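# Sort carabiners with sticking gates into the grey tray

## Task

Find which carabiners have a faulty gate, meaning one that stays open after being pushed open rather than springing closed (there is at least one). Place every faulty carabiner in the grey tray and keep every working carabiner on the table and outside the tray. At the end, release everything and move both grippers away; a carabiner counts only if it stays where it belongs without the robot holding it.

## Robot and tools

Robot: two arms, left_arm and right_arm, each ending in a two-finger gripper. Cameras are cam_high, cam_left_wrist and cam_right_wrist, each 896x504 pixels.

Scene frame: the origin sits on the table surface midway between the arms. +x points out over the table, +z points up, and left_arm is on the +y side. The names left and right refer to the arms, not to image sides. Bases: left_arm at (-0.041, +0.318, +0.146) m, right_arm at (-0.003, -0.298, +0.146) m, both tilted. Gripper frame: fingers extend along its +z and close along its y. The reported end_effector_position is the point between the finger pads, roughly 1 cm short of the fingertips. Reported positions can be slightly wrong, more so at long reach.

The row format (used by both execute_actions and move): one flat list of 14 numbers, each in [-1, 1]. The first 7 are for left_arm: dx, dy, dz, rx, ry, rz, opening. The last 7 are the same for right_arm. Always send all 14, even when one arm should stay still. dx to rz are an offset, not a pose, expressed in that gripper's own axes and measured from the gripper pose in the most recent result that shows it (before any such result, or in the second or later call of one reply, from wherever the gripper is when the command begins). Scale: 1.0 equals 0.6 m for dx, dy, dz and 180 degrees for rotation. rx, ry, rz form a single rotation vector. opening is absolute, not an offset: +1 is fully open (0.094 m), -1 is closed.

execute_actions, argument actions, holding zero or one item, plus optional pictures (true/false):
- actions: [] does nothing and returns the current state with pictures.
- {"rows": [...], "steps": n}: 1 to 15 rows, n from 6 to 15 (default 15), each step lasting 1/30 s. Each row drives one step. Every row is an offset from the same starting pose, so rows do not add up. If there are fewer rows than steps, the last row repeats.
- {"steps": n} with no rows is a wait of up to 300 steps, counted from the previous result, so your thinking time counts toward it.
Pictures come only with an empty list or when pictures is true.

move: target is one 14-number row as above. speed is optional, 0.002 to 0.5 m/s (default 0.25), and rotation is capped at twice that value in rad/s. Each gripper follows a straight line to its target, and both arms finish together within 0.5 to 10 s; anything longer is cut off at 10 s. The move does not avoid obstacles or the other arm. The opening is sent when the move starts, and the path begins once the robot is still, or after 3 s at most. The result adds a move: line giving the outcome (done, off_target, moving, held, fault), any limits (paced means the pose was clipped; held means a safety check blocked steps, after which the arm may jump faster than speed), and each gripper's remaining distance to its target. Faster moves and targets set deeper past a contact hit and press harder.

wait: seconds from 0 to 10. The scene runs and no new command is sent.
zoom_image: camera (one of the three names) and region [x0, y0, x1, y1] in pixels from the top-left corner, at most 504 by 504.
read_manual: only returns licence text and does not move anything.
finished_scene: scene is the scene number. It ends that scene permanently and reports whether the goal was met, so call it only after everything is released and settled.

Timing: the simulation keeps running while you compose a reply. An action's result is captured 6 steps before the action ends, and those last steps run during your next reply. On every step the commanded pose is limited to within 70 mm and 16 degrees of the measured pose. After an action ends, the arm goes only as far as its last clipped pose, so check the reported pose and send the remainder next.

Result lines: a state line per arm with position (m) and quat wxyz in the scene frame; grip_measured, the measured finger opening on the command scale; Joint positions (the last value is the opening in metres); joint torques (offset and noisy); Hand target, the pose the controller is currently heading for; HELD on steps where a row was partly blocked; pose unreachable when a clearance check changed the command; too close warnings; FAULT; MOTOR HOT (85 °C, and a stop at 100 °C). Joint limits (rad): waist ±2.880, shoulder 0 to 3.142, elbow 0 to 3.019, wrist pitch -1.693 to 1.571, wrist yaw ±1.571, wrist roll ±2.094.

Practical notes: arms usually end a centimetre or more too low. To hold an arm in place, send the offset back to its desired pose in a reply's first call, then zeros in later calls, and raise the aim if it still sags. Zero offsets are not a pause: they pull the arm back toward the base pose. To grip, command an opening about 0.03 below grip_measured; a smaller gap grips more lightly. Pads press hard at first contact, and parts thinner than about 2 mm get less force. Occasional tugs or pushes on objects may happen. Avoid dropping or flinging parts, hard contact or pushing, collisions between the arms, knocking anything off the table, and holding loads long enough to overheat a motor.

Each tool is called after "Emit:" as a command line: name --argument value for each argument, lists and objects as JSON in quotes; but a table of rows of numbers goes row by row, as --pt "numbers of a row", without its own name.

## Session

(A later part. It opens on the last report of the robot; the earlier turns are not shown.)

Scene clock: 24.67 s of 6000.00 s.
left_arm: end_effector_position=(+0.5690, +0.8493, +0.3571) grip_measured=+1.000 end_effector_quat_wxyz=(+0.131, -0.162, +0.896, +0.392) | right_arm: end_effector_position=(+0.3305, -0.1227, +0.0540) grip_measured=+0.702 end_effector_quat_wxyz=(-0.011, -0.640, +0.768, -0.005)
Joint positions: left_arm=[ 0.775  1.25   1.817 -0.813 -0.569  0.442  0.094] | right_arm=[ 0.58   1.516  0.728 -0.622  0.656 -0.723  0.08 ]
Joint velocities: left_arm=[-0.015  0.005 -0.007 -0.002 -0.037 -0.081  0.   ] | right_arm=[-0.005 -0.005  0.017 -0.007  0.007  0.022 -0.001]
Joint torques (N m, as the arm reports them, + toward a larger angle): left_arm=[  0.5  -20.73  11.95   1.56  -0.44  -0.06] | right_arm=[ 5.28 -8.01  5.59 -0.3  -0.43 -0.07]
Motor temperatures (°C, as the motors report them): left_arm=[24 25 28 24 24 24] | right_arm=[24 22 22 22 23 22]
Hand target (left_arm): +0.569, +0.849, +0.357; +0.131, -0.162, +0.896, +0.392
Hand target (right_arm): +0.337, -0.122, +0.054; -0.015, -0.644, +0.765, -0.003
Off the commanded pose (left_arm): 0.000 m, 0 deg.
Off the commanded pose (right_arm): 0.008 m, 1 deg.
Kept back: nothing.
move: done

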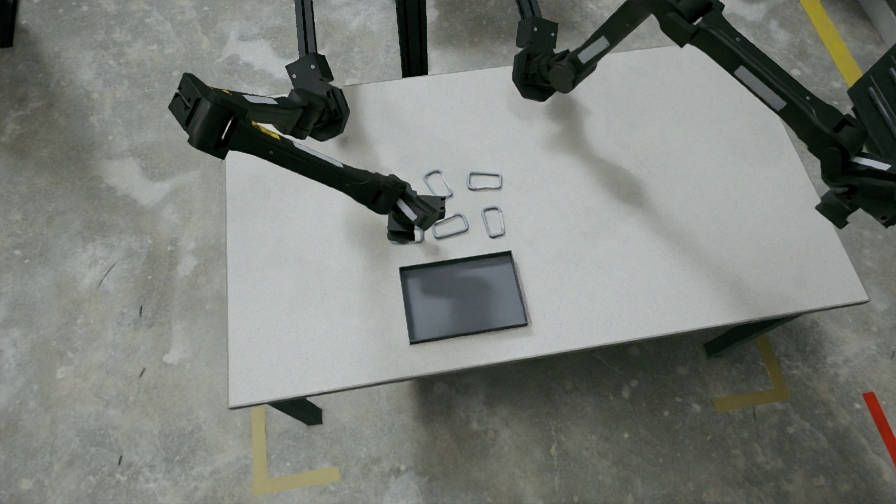

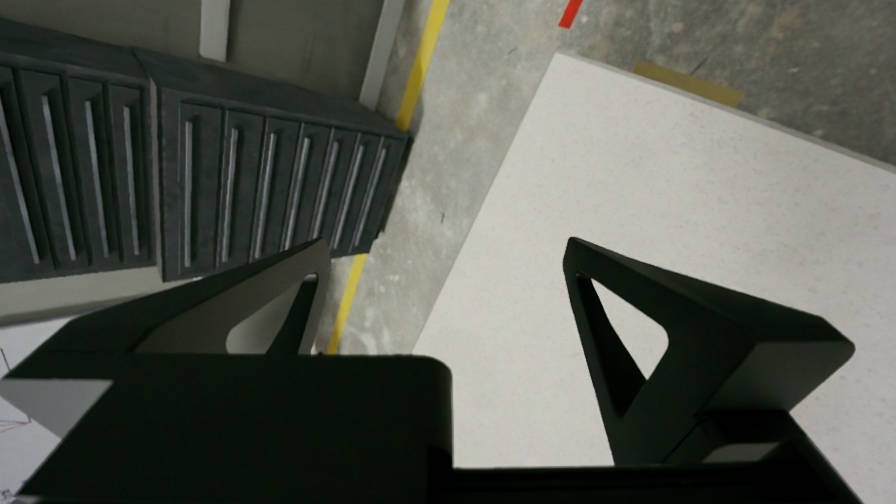

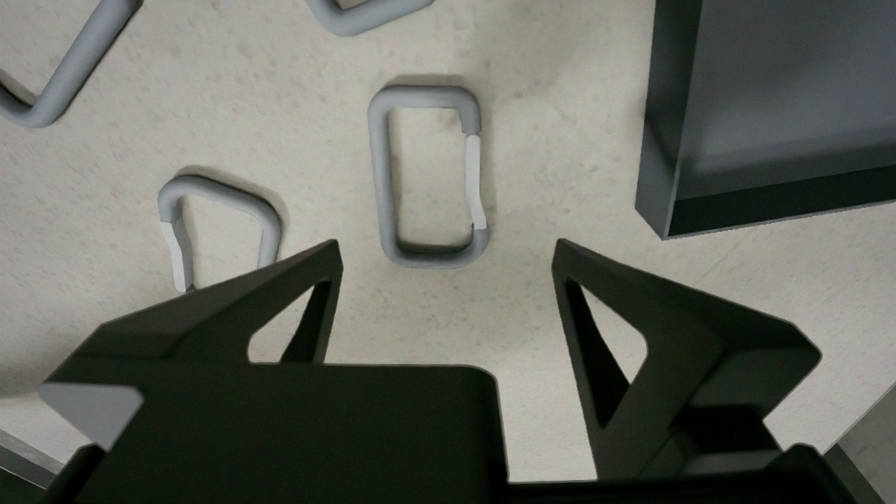

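Emit:
move --target '[0,0,-0.004,0,0,0,1,-0.009,0.016,0.089,0,-0.006,0,0.7]' --speed 0.1

Scene clock: 25.80 s of 6000.00 s.
left_arm: end_effector_position=(+0.5690, +0.8493, +0.3571) grip_measured=+1.000 end_effector_quat_wxyz=(+0.131, -0.162, +0.896, +0.392) | right_arm: end_effector_position=(+0.3215, -0.1157, +0.0051) grip_measured=+0.702 end_effector_quat_wxyz=(-0.006, -0.638, +0.770, +0.001)
Joint positions: left_arm=[ 0.775  1.25   1.817 -0.813 -0.569  0.442  0.094] | right_arm=[ 0.517  1.631  0.693 -0.414  0.631 -0.803  0.08 ]
Joint velocities: left_arm=[-0.005 -0.015 -0.002 -0.027 -0.037  0.022  0.   ] | right_arm=[ 0.015 -0.005 -0.002 -0.012 -0.007 -0.051 -0.001]
Joint torques (N m, as the arm reports them, + toward a larger angle): left_arm=[  0.23 -21.03  11.78   1.44  -0.6   -0.06] | right_arm=[ 5.9  -8.88  2.77  1.35 -0.43 -0.09]
Motor temperatures (°C, as the motors report them): left_arm=[24 25 28 24 24 24] | right_arm=[24 22 22 22 23 22]
Hand target (left_arm): +0.569, +0.848, +0.359; +0.131, -0.162, +0.896, +0.392
Hand target (right_arm): +0.321, -0.117, +0.001; -0.004, -0.640, +0.768, +0.002
Off the commanded pose (left_arm): 0.002 m, 0 deg.
Off the commanded pose (right_arm): 0.005 m, 0 deg.
Kept back: nothing.
move: done

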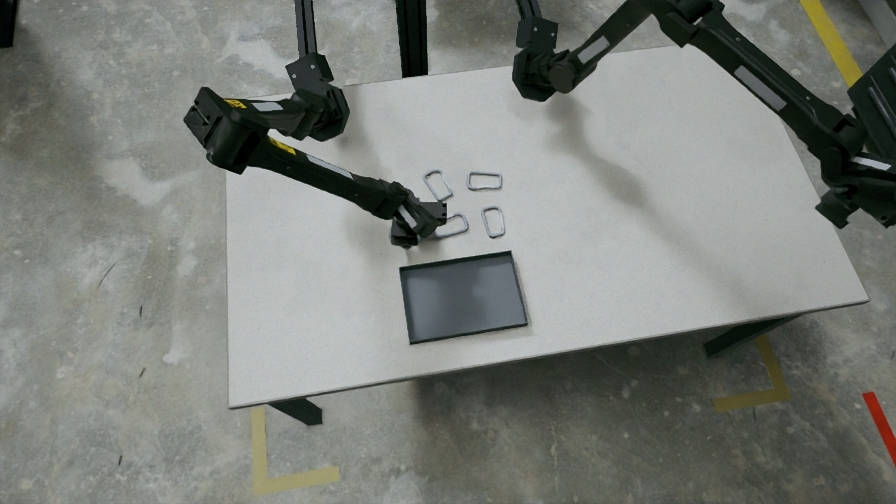

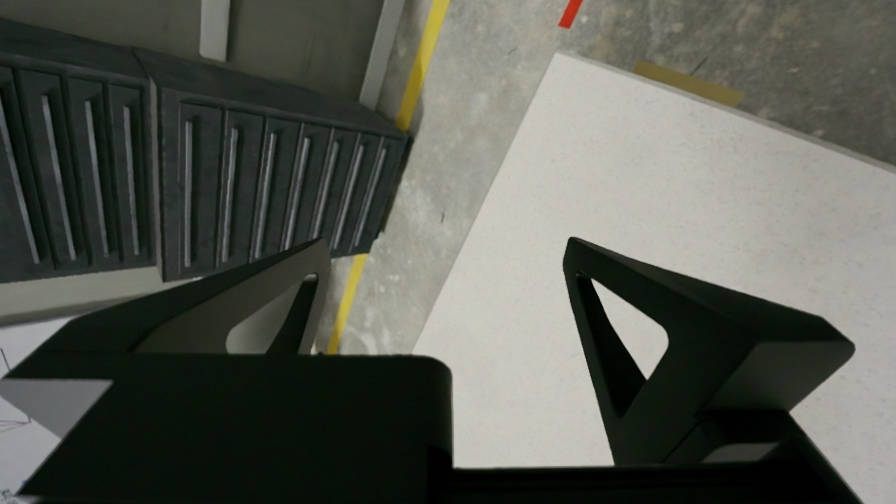

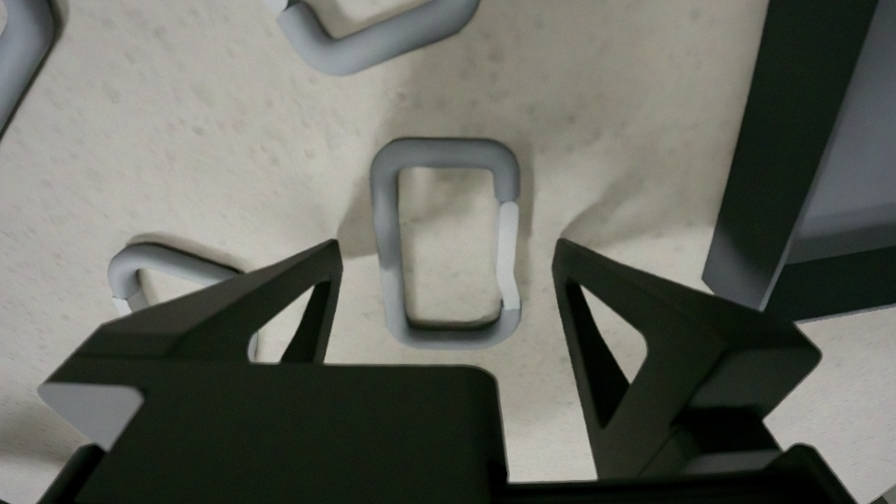

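Emit:
move --target '[0,0,-0.004,0,0,0,1,0,0,0,0,0,0,-0.42]'

Emit:
move --target '[0,0,0,0,0,0,1,0,0,0,0,0,0,0.65]'

Scene clock: 26.73 s of 6000.00 s.
left_arm: end_effector_position=(+0.5690, +0.8493, +0.3571) grip_measured=+1.000 end_effector_quat_wxyz=(+0.131, -0.162, +0.896, +0.392) | right_arm: end_effector_position=(+0.3216, -0.1157, +0.0051) grip_measured=-0.396 end_effector_quat_wxyz=(-0.006, -0.639, +0.769, +0.001)
Joint positions: left_arm=[ 0.775  1.25   1.817 -0.813 -0.569  0.442  0.094] | right_arm=[ 0.517  1.631  0.693 -0.413  0.631 -0.806  0.028]
Joint velocities: left_arm=[ 0.005 -0.005  0.002  0.012 -0.007  0.007  0.   ] | right_arm=[-0.005 -0.005 -0.007  0.007 -0.037 -0.022 -0.   ]
Joint torques (N m, as the arm reports them, + toward a larger angle): left_arm=[  0.25 -21.03  11.79   1.45  -0.59  -0.06] | right_arm=[ 6.12 -9.19  3.13  0.53 -0.29  0.03]
Motor temperatures (°C, as the motors report them): left_arm=[24 25 28 24 24 24] | right_arm=[24 22 22 22 23 22]
Hand target (left_arm): +0.569, +0.848, +0.359; +0.131, -0.162, +0.896, +0.392
Hand target (right_arm): +0.322, -0.116, +0.005; -0.006, -0.638, +0.770, +0.001
Off the commanded pose (left_arm): 0.002 m, 0 deg.
Off the commanded pose (right_arm): 0.000 m, 0 deg.
Kept back: nothing.
move: done

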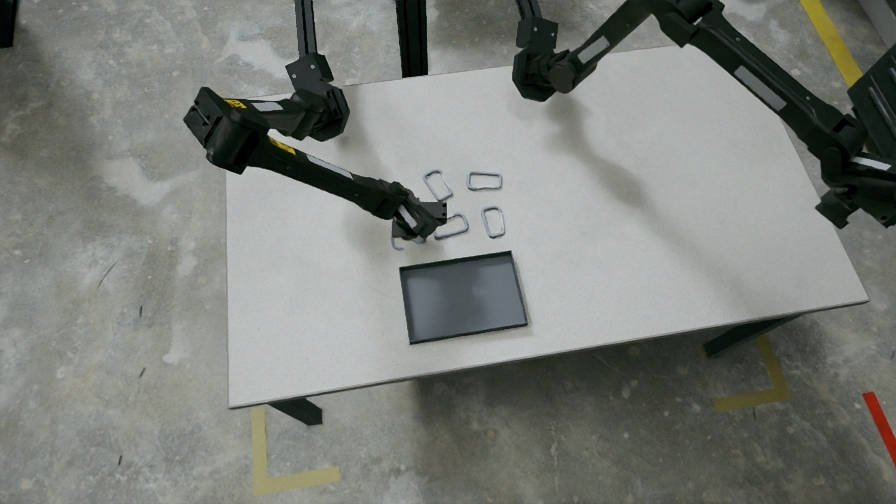

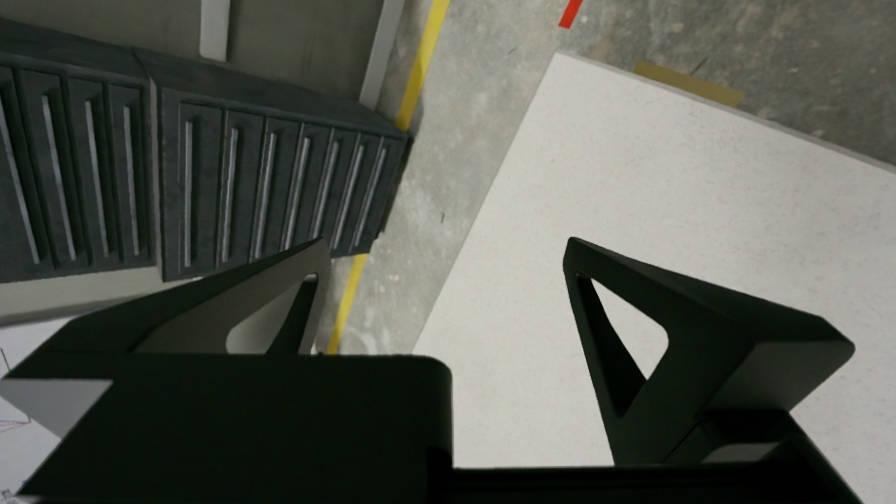

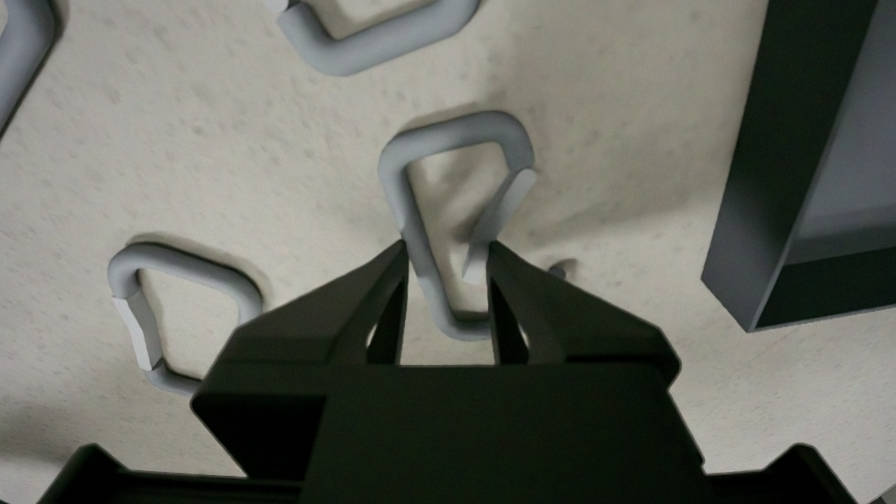

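Scene clock: 27.23 s of 6000.00 s.
left_arm: end_effector_position=(+0.5690, +0.8493, +0.3571) grip_measured=+1.000 end_effector_quat_wxyz=(+0.131, -0.162, +0.896, +0.392) | right_arm: end_effector_position=(+0.3216, -0.1157, +0.0051) grip_measured=+0.647 end_effector_quat_wxyz=(-0.006, -0.639, +0.769, +0.001)
Joint positions: left_arm=[ 0.775  1.25   1.817 -0.813 -0.569  0.442  0.094] | right_arm=[ 0.517  1.631  0.693 -0.413  0.631 -0.806  0.077]
Joint velocities: left_arm=[-0.005 -0.005 -0.007 -0.017 -0.051 -0.037  0.   ] | right_arm=[-0.005  0.005 -0.012 -0.012 -0.037 -0.007 -0.001]
Joint torques (N m, as the arm reports them, + toward a larger angle): left_arm=[  0.46 -20.75  11.95   1.56  -0.44  -0.06] | right_arm=[ 5.94 -9.4   3.25  0.43 -0.3   0.01]
Motor temperatures (°C, as the motors report them): left_arm=[24 25 28 24 24 24] | right_arm=[24 22 22 22 23 22]
Hand target (left_arm): +0.569, +0.849, +0.357; +0.131, -0.162, +0.896, +0.392
Hand target (right_arm): +0.322, -0.116, +0.005; -0.006, -0.639, +0.769, +0.001
Off the commanded pose (left_arm): 0.000 m, 0 deg.
Off the commanded pose (right_arm): 0.000 m, 0 deg.
Kept back: nothing.
move: done

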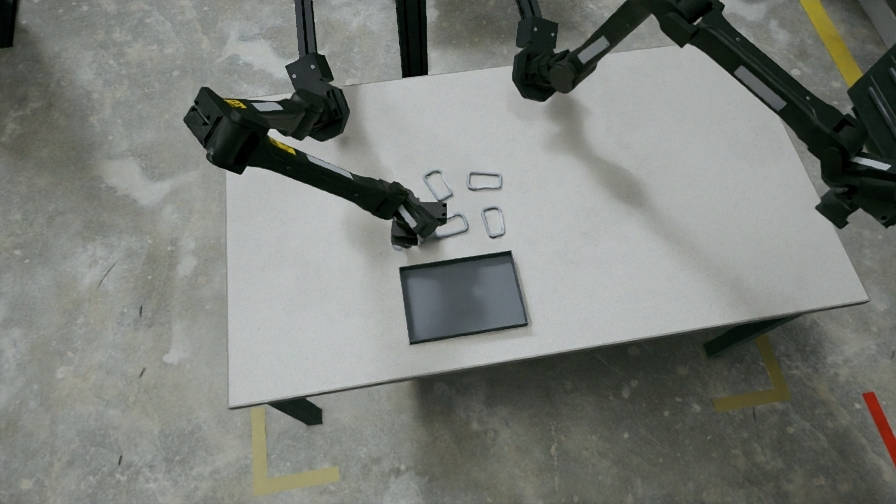

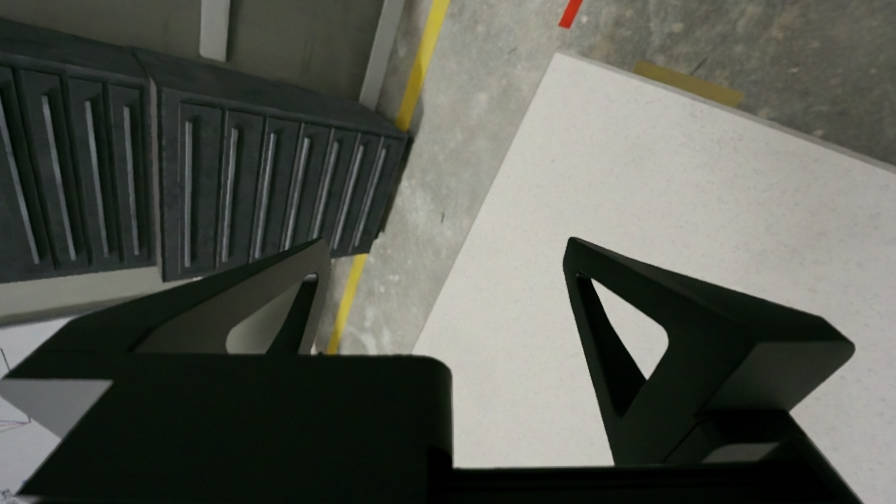

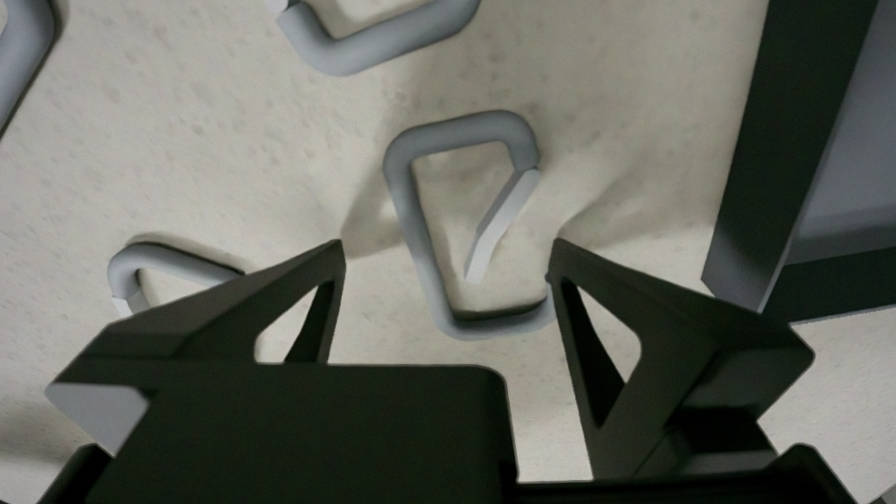

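Emit:
move --target '[0,0,-0.004,0,0,0,1,0,0,0,0,0,0,-0.46]'

Emit:
move --target '[0,0,0,0,0,0,1,0,0,-0.14,0,0,0,-0.46]' --speed 0.15

Scene clock: 28.33 s of 6000.00 s.
left_arm: end_effector_position=(+0.5690, +0.8493, +0.3571) grip_measured=+1.000 end_effector_quat_wxyz=(+0.131, -0.162, +0.896, +0.392) | right_arm: end_effector_position=(+0.3216, -0.1156, +0.0051) grip_measured=-0.411 end_effector_quat_wxyz=(-0.006, -0.639, +0.769, +0.001)
Joint positions: left_arm=[ 0.775  1.25   1.817 -0.813 -0.569  0.442  0.094] | right_arm=[ 0.517  1.631  0.693 -0.413  0.631 -0.806  0.028]
Joint velocities: left_arm=[-0.005 -0.005 -0.002 -0.007 -0.066 -0.037  0.   ] | right_arm=[-0.005 -0.005 -0.002 -0.007  0.007 -0.037 -0.   ]
Joint torques (N m, as the arm reports them, + toward a larger angle): left_arm=[  0.21 -21.03  11.79   1.44  -0.59  -0.07] | right_arm=[ 6.28 -9.24  3.17  0.51 -0.28  0.01]
Motor temperatures (°C, as the motors report them): left_arm=[24 25 28 24 24 24] | right_arm=[24 22 22 22 23 22]
Hand target (left_arm): +0.569, +0.848, +0.359; +0.131, -0.162, +0.896, +0.392
Hand target (right_arm): +0.322, -0.116, +0.005; -0.006, -0.639, +0.769, +0.001
Off the commanded pose (left_arm): 0.002 m, 0 deg.
Off the commanded pose (right_arm): 0.000 m, 0 deg.
Kept back: nothing.
move: done

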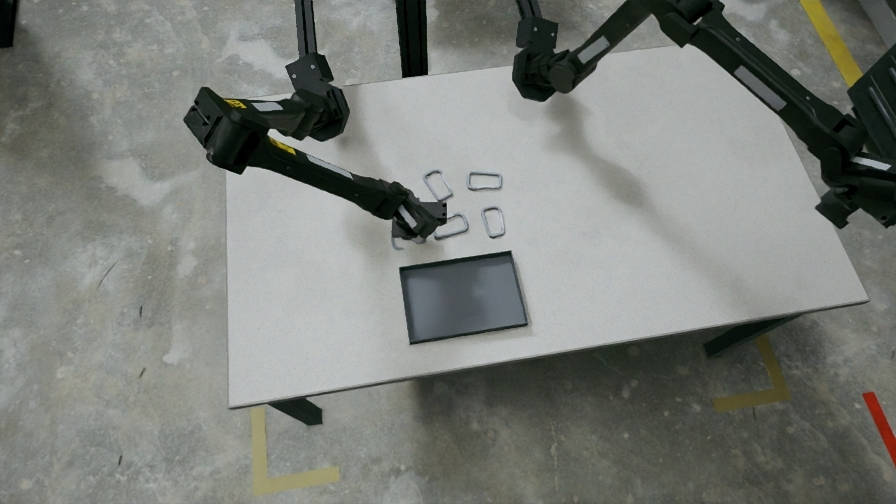

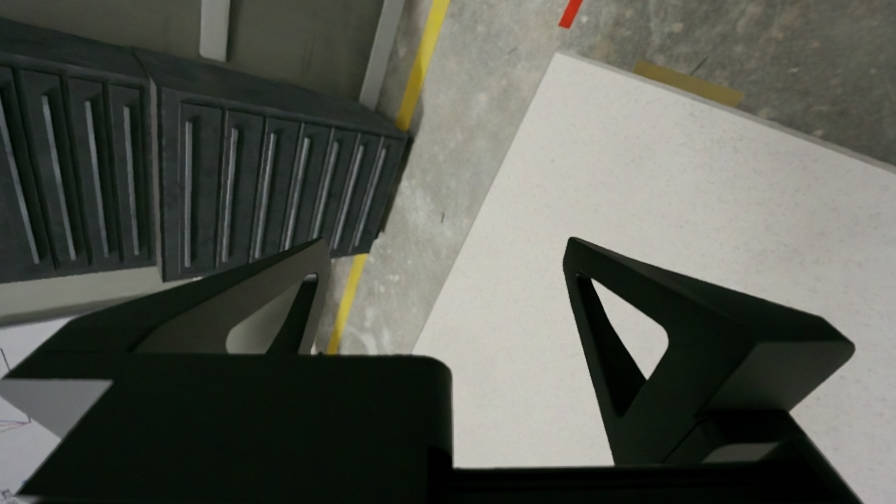

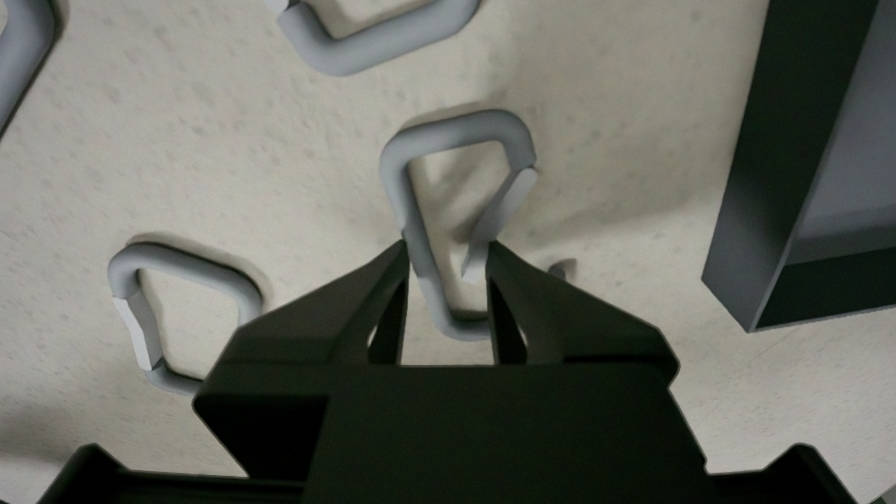

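Scene clock: 29.37 s of 6000.00 s.
left_arm: end_effector_position=(+0.5690, +0.8493, +0.3571) grip_measured=+1.000 end_effector_quat_wxyz=(+0.131, -0.162, +0.896, +0.392) | right_arm: end_effector_position=(+0.3041, -0.1253, +0.0745) grip_measured=-0.411 end_effector_quat_wxyz=(-0.023, -0.650, +0.760, +0.000)
Joint positions: left_arm=[ 0.775  1.25   1.817 -0.813 -0.569  0.442  0.094] | right_arm=[ 0.647  1.471  0.699 -0.72   0.653 -0.647  0.028]
Joint velocities: left_arm=[ 0.005 -0.015  0.002  0.007 -0.051 -0.022  0.   ] | right_arm=[-0.005 -0.005 -0.012 -0.017 -0.066  0.022  0.   ]
Joint torques (N m, as the arm reports them, + toward a larger angle): left_arm=[  0.46 -20.76  11.95   1.57  -0.44  -0.05] | right_arm=[ 6.6  -8.64  7.   -0.41 -0.15  0.11]
Motor temperatures (°C, as the motors report them): left_arm=[24 26 28 24 24 24] | right_arm=[24 22 22 22 23 22]
Hand target (left_arm): +0.569, +0.849, +0.357; +0.131, -0.162, +0.896, +0.392
Hand target (right_arm): +0.323, -0.116, +0.088; -0.005, -0.639, +0.769, +0.000
Off the commanded pose (left_arm): 0.000 m, 0 deg.
Off the commanded pose (right_arm): 0.025 m, 3 deg.
Kept back: nothing.
move: off_target (right_arm)

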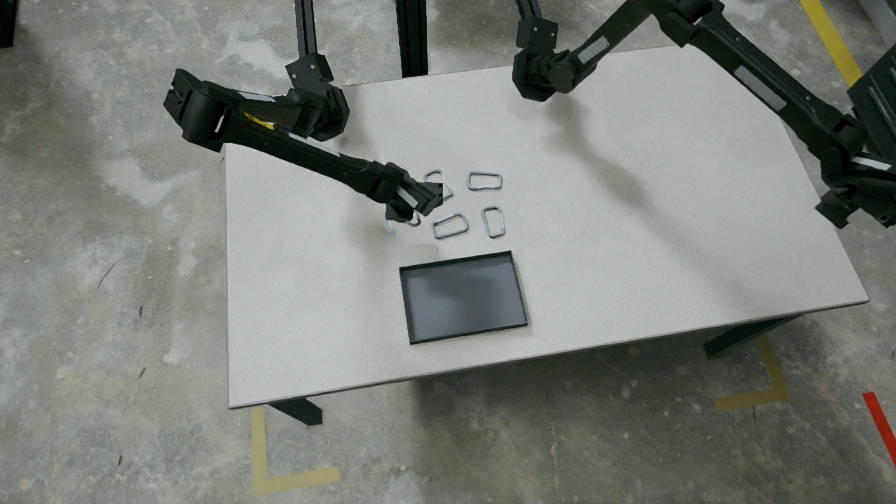

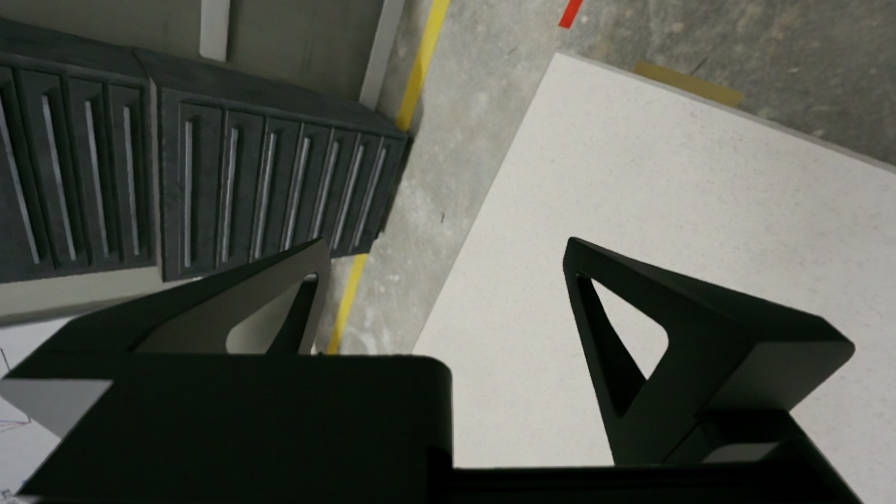

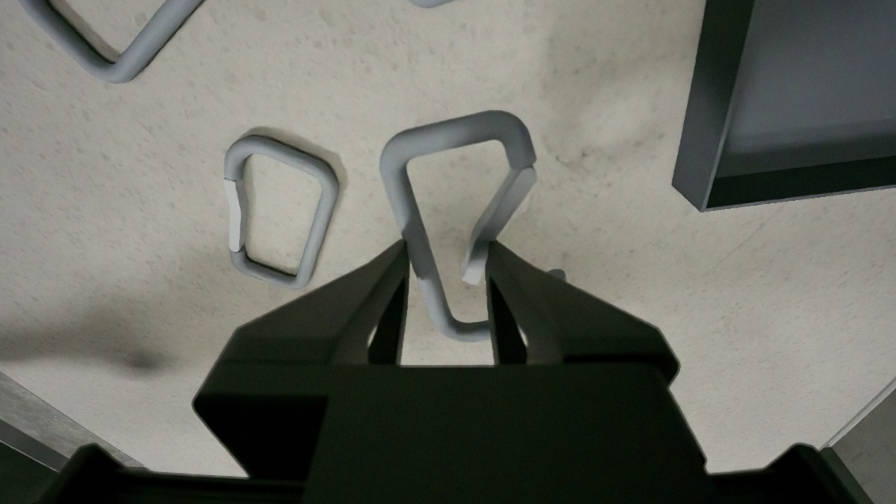

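Emit:
move --target '[0,0,-0.004,0,0,0,1,-0.17,-0.388,-0.034,0.0095,-0.011,0,-0.46]' --speed 0.3

Scene clock: 31.17 s of 6000.00 s.
left_arm: end_effector_position=(+0.5690, +0.8493, +0.3571) grip_measured=+1.000 end_effector_quat_wxyz=(+0.131, -0.162, +0.896, +0.392) | right_arm: end_effector_position=(+0.5380, -0.0633, +0.0801) grip_measured=-0.411 end_effector_quat_wxyz=(-0.004, -0.648, +0.761, +0.001)
Joint positions: left_arm=[ 0.775  1.25   1.817 -0.813 -0.569  0.442  0.094] | right_arm=[ 0.489  1.768  1.383 -0.942  0.625 -0.866  0.028]
Joint velocities: left_arm=[ 0.005  0.005 -0.017 -0.012  0.066  0.022  0.   ] | right_arm=[-0.005  0.005 -0.002 -0.007  0.007  0.007 -0.   ]
Joint torques (N m, as the arm reports them, + toward a larger angle): left_arm=[  0.25 -21.01  11.78   1.44  -0.6   -0.06] | right_arm=[  9.15 -14.01   8.11  -0.36  -0.43  -0.08]
Motor temperatures (°C, as the motors report them): left_arm=[24 26 29 24 24 24] | right_arm=[24 22 23 22 23 22]
Hand target (left_arm): +0.569, +0.848, +0.359; +0.131, -0.162, +0.896, +0.392
Hand target (right_arm): +0.551, -0.062, +0.084; -0.000, -0.650, +0.760, +0.002
Off the commanded pose (left_arm): 0.002 m, 0 deg.
Off the commanded pose (right_arm): 0.014 m, 0 deg.
Kept back: nothing.
move: off_target (right_arm)

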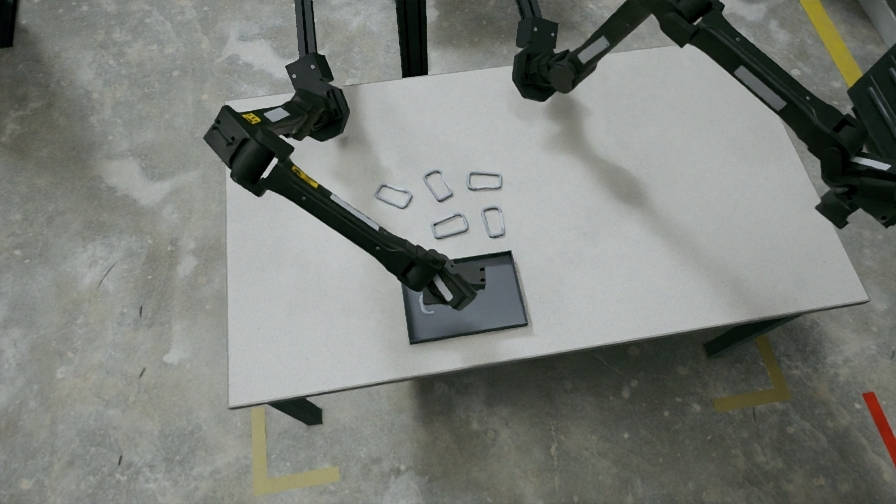

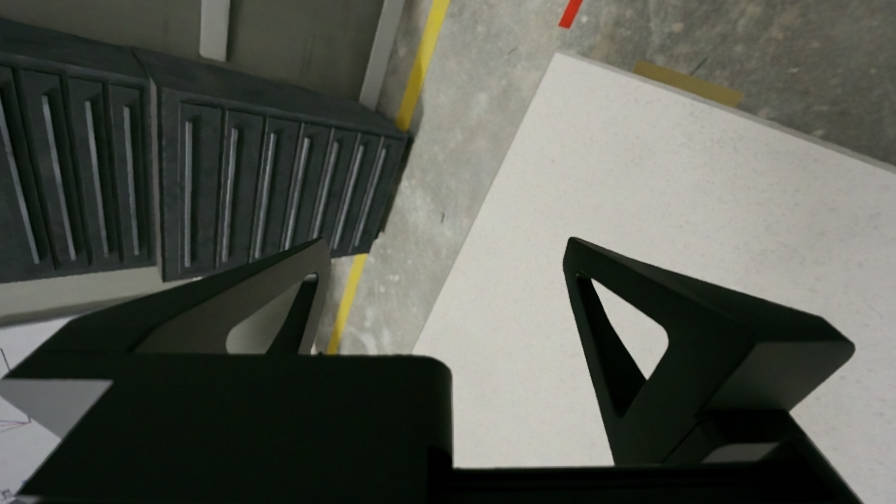

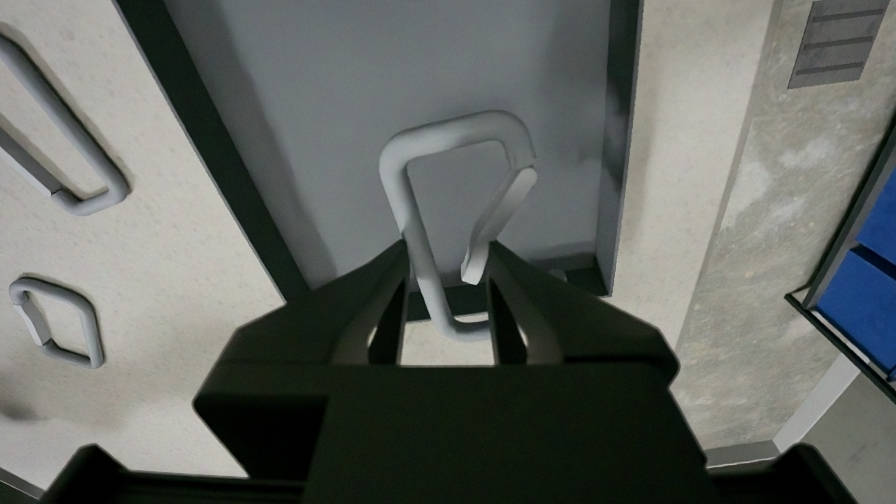

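Emit:
move --target '[0,0,-0.004,0,0,0,1,-0.012,0.005,0.126,0,0,0,-0.46]' --speed 0.1

Scene clock: 32.53 s of 6000.00 s.
left_arm: end_effector_position=(+0.5690, +0.8493, +0.3571) grip_measured=+1.000 end_effector_quat_wxyz=(+0.131, -0.162, +0.896, +0.392) | right_arm: end_effector_position=(+0.5349, -0.0558, +0.0100) grip_measured=-0.411 end_effector_quat_wxyz=(-0.007, -0.647, +0.763, +0.001)
Joint positions: left_arm=[ 0.775  1.25   1.817 -0.813 -0.569  0.442  0.094] | right_arm=[ 0.427  1.873  1.364 -0.782  0.61  -0.932  0.028]
Joint velocities: left_arm=[-0.005 -0.005 -0.007 -0.027 -0.037 -0.037  0.   ] | right_arm=[-0.005  0.005 -0.017  0.007  0.022  0.022 -0.   ]
Joint torques (N m, as the arm reports them, + toward a larger angle): left_arm=[  0.22 -20.98  11.78   1.44  -0.59  -0.07] | right_arm=[  8.96 -15.07   4.64   1.31  -0.44  -0.08]
Motor temperatures (°C, as the motors report them): left_arm=[24 26 29 24 24 24] | right_arm=[24 22 23 22 23 22]
Hand target (left_arm): +0.569, +0.848, +0.359; +0.131, -0.162, +0.896, +0.392
Hand target (right_arm): +0.535, -0.056, +0.005; -0.004, -0.648, +0.761, +0.001
Off the commanded pose (left_arm): 0.002 m, 0 deg.
Off the commanded pose (right_arm): 0.006 m, 0 deg.
Kept back: nothing.
move: done

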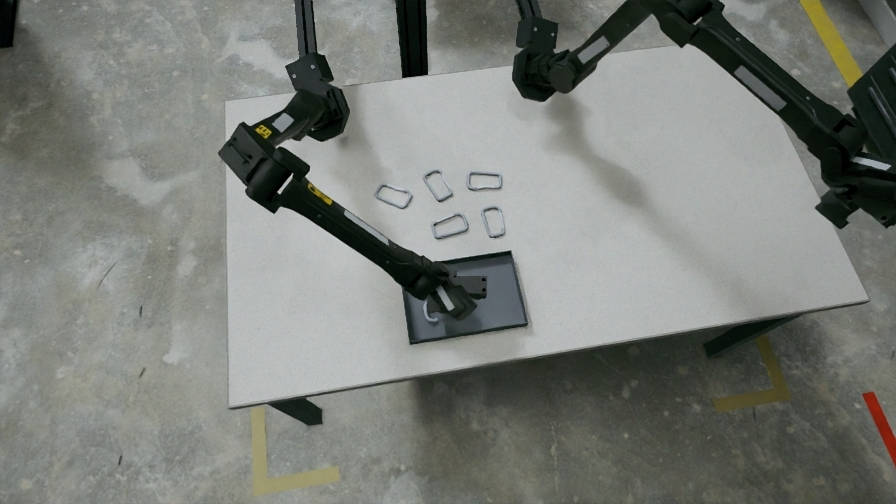

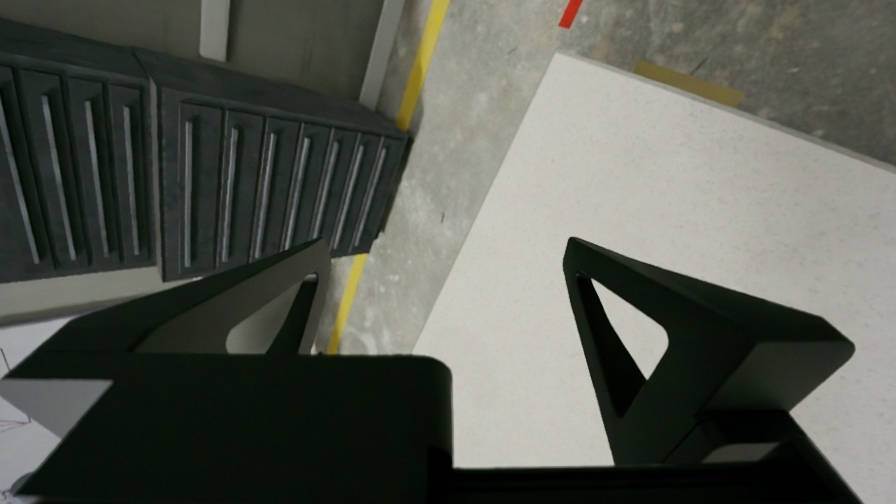

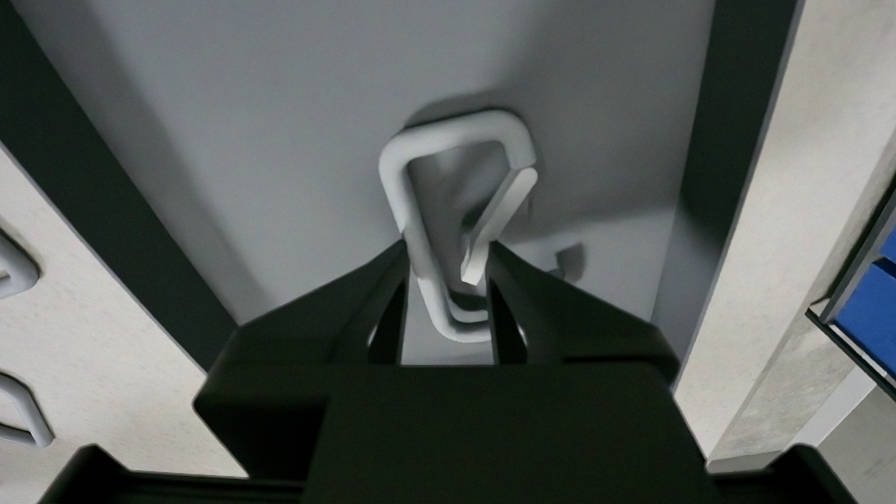

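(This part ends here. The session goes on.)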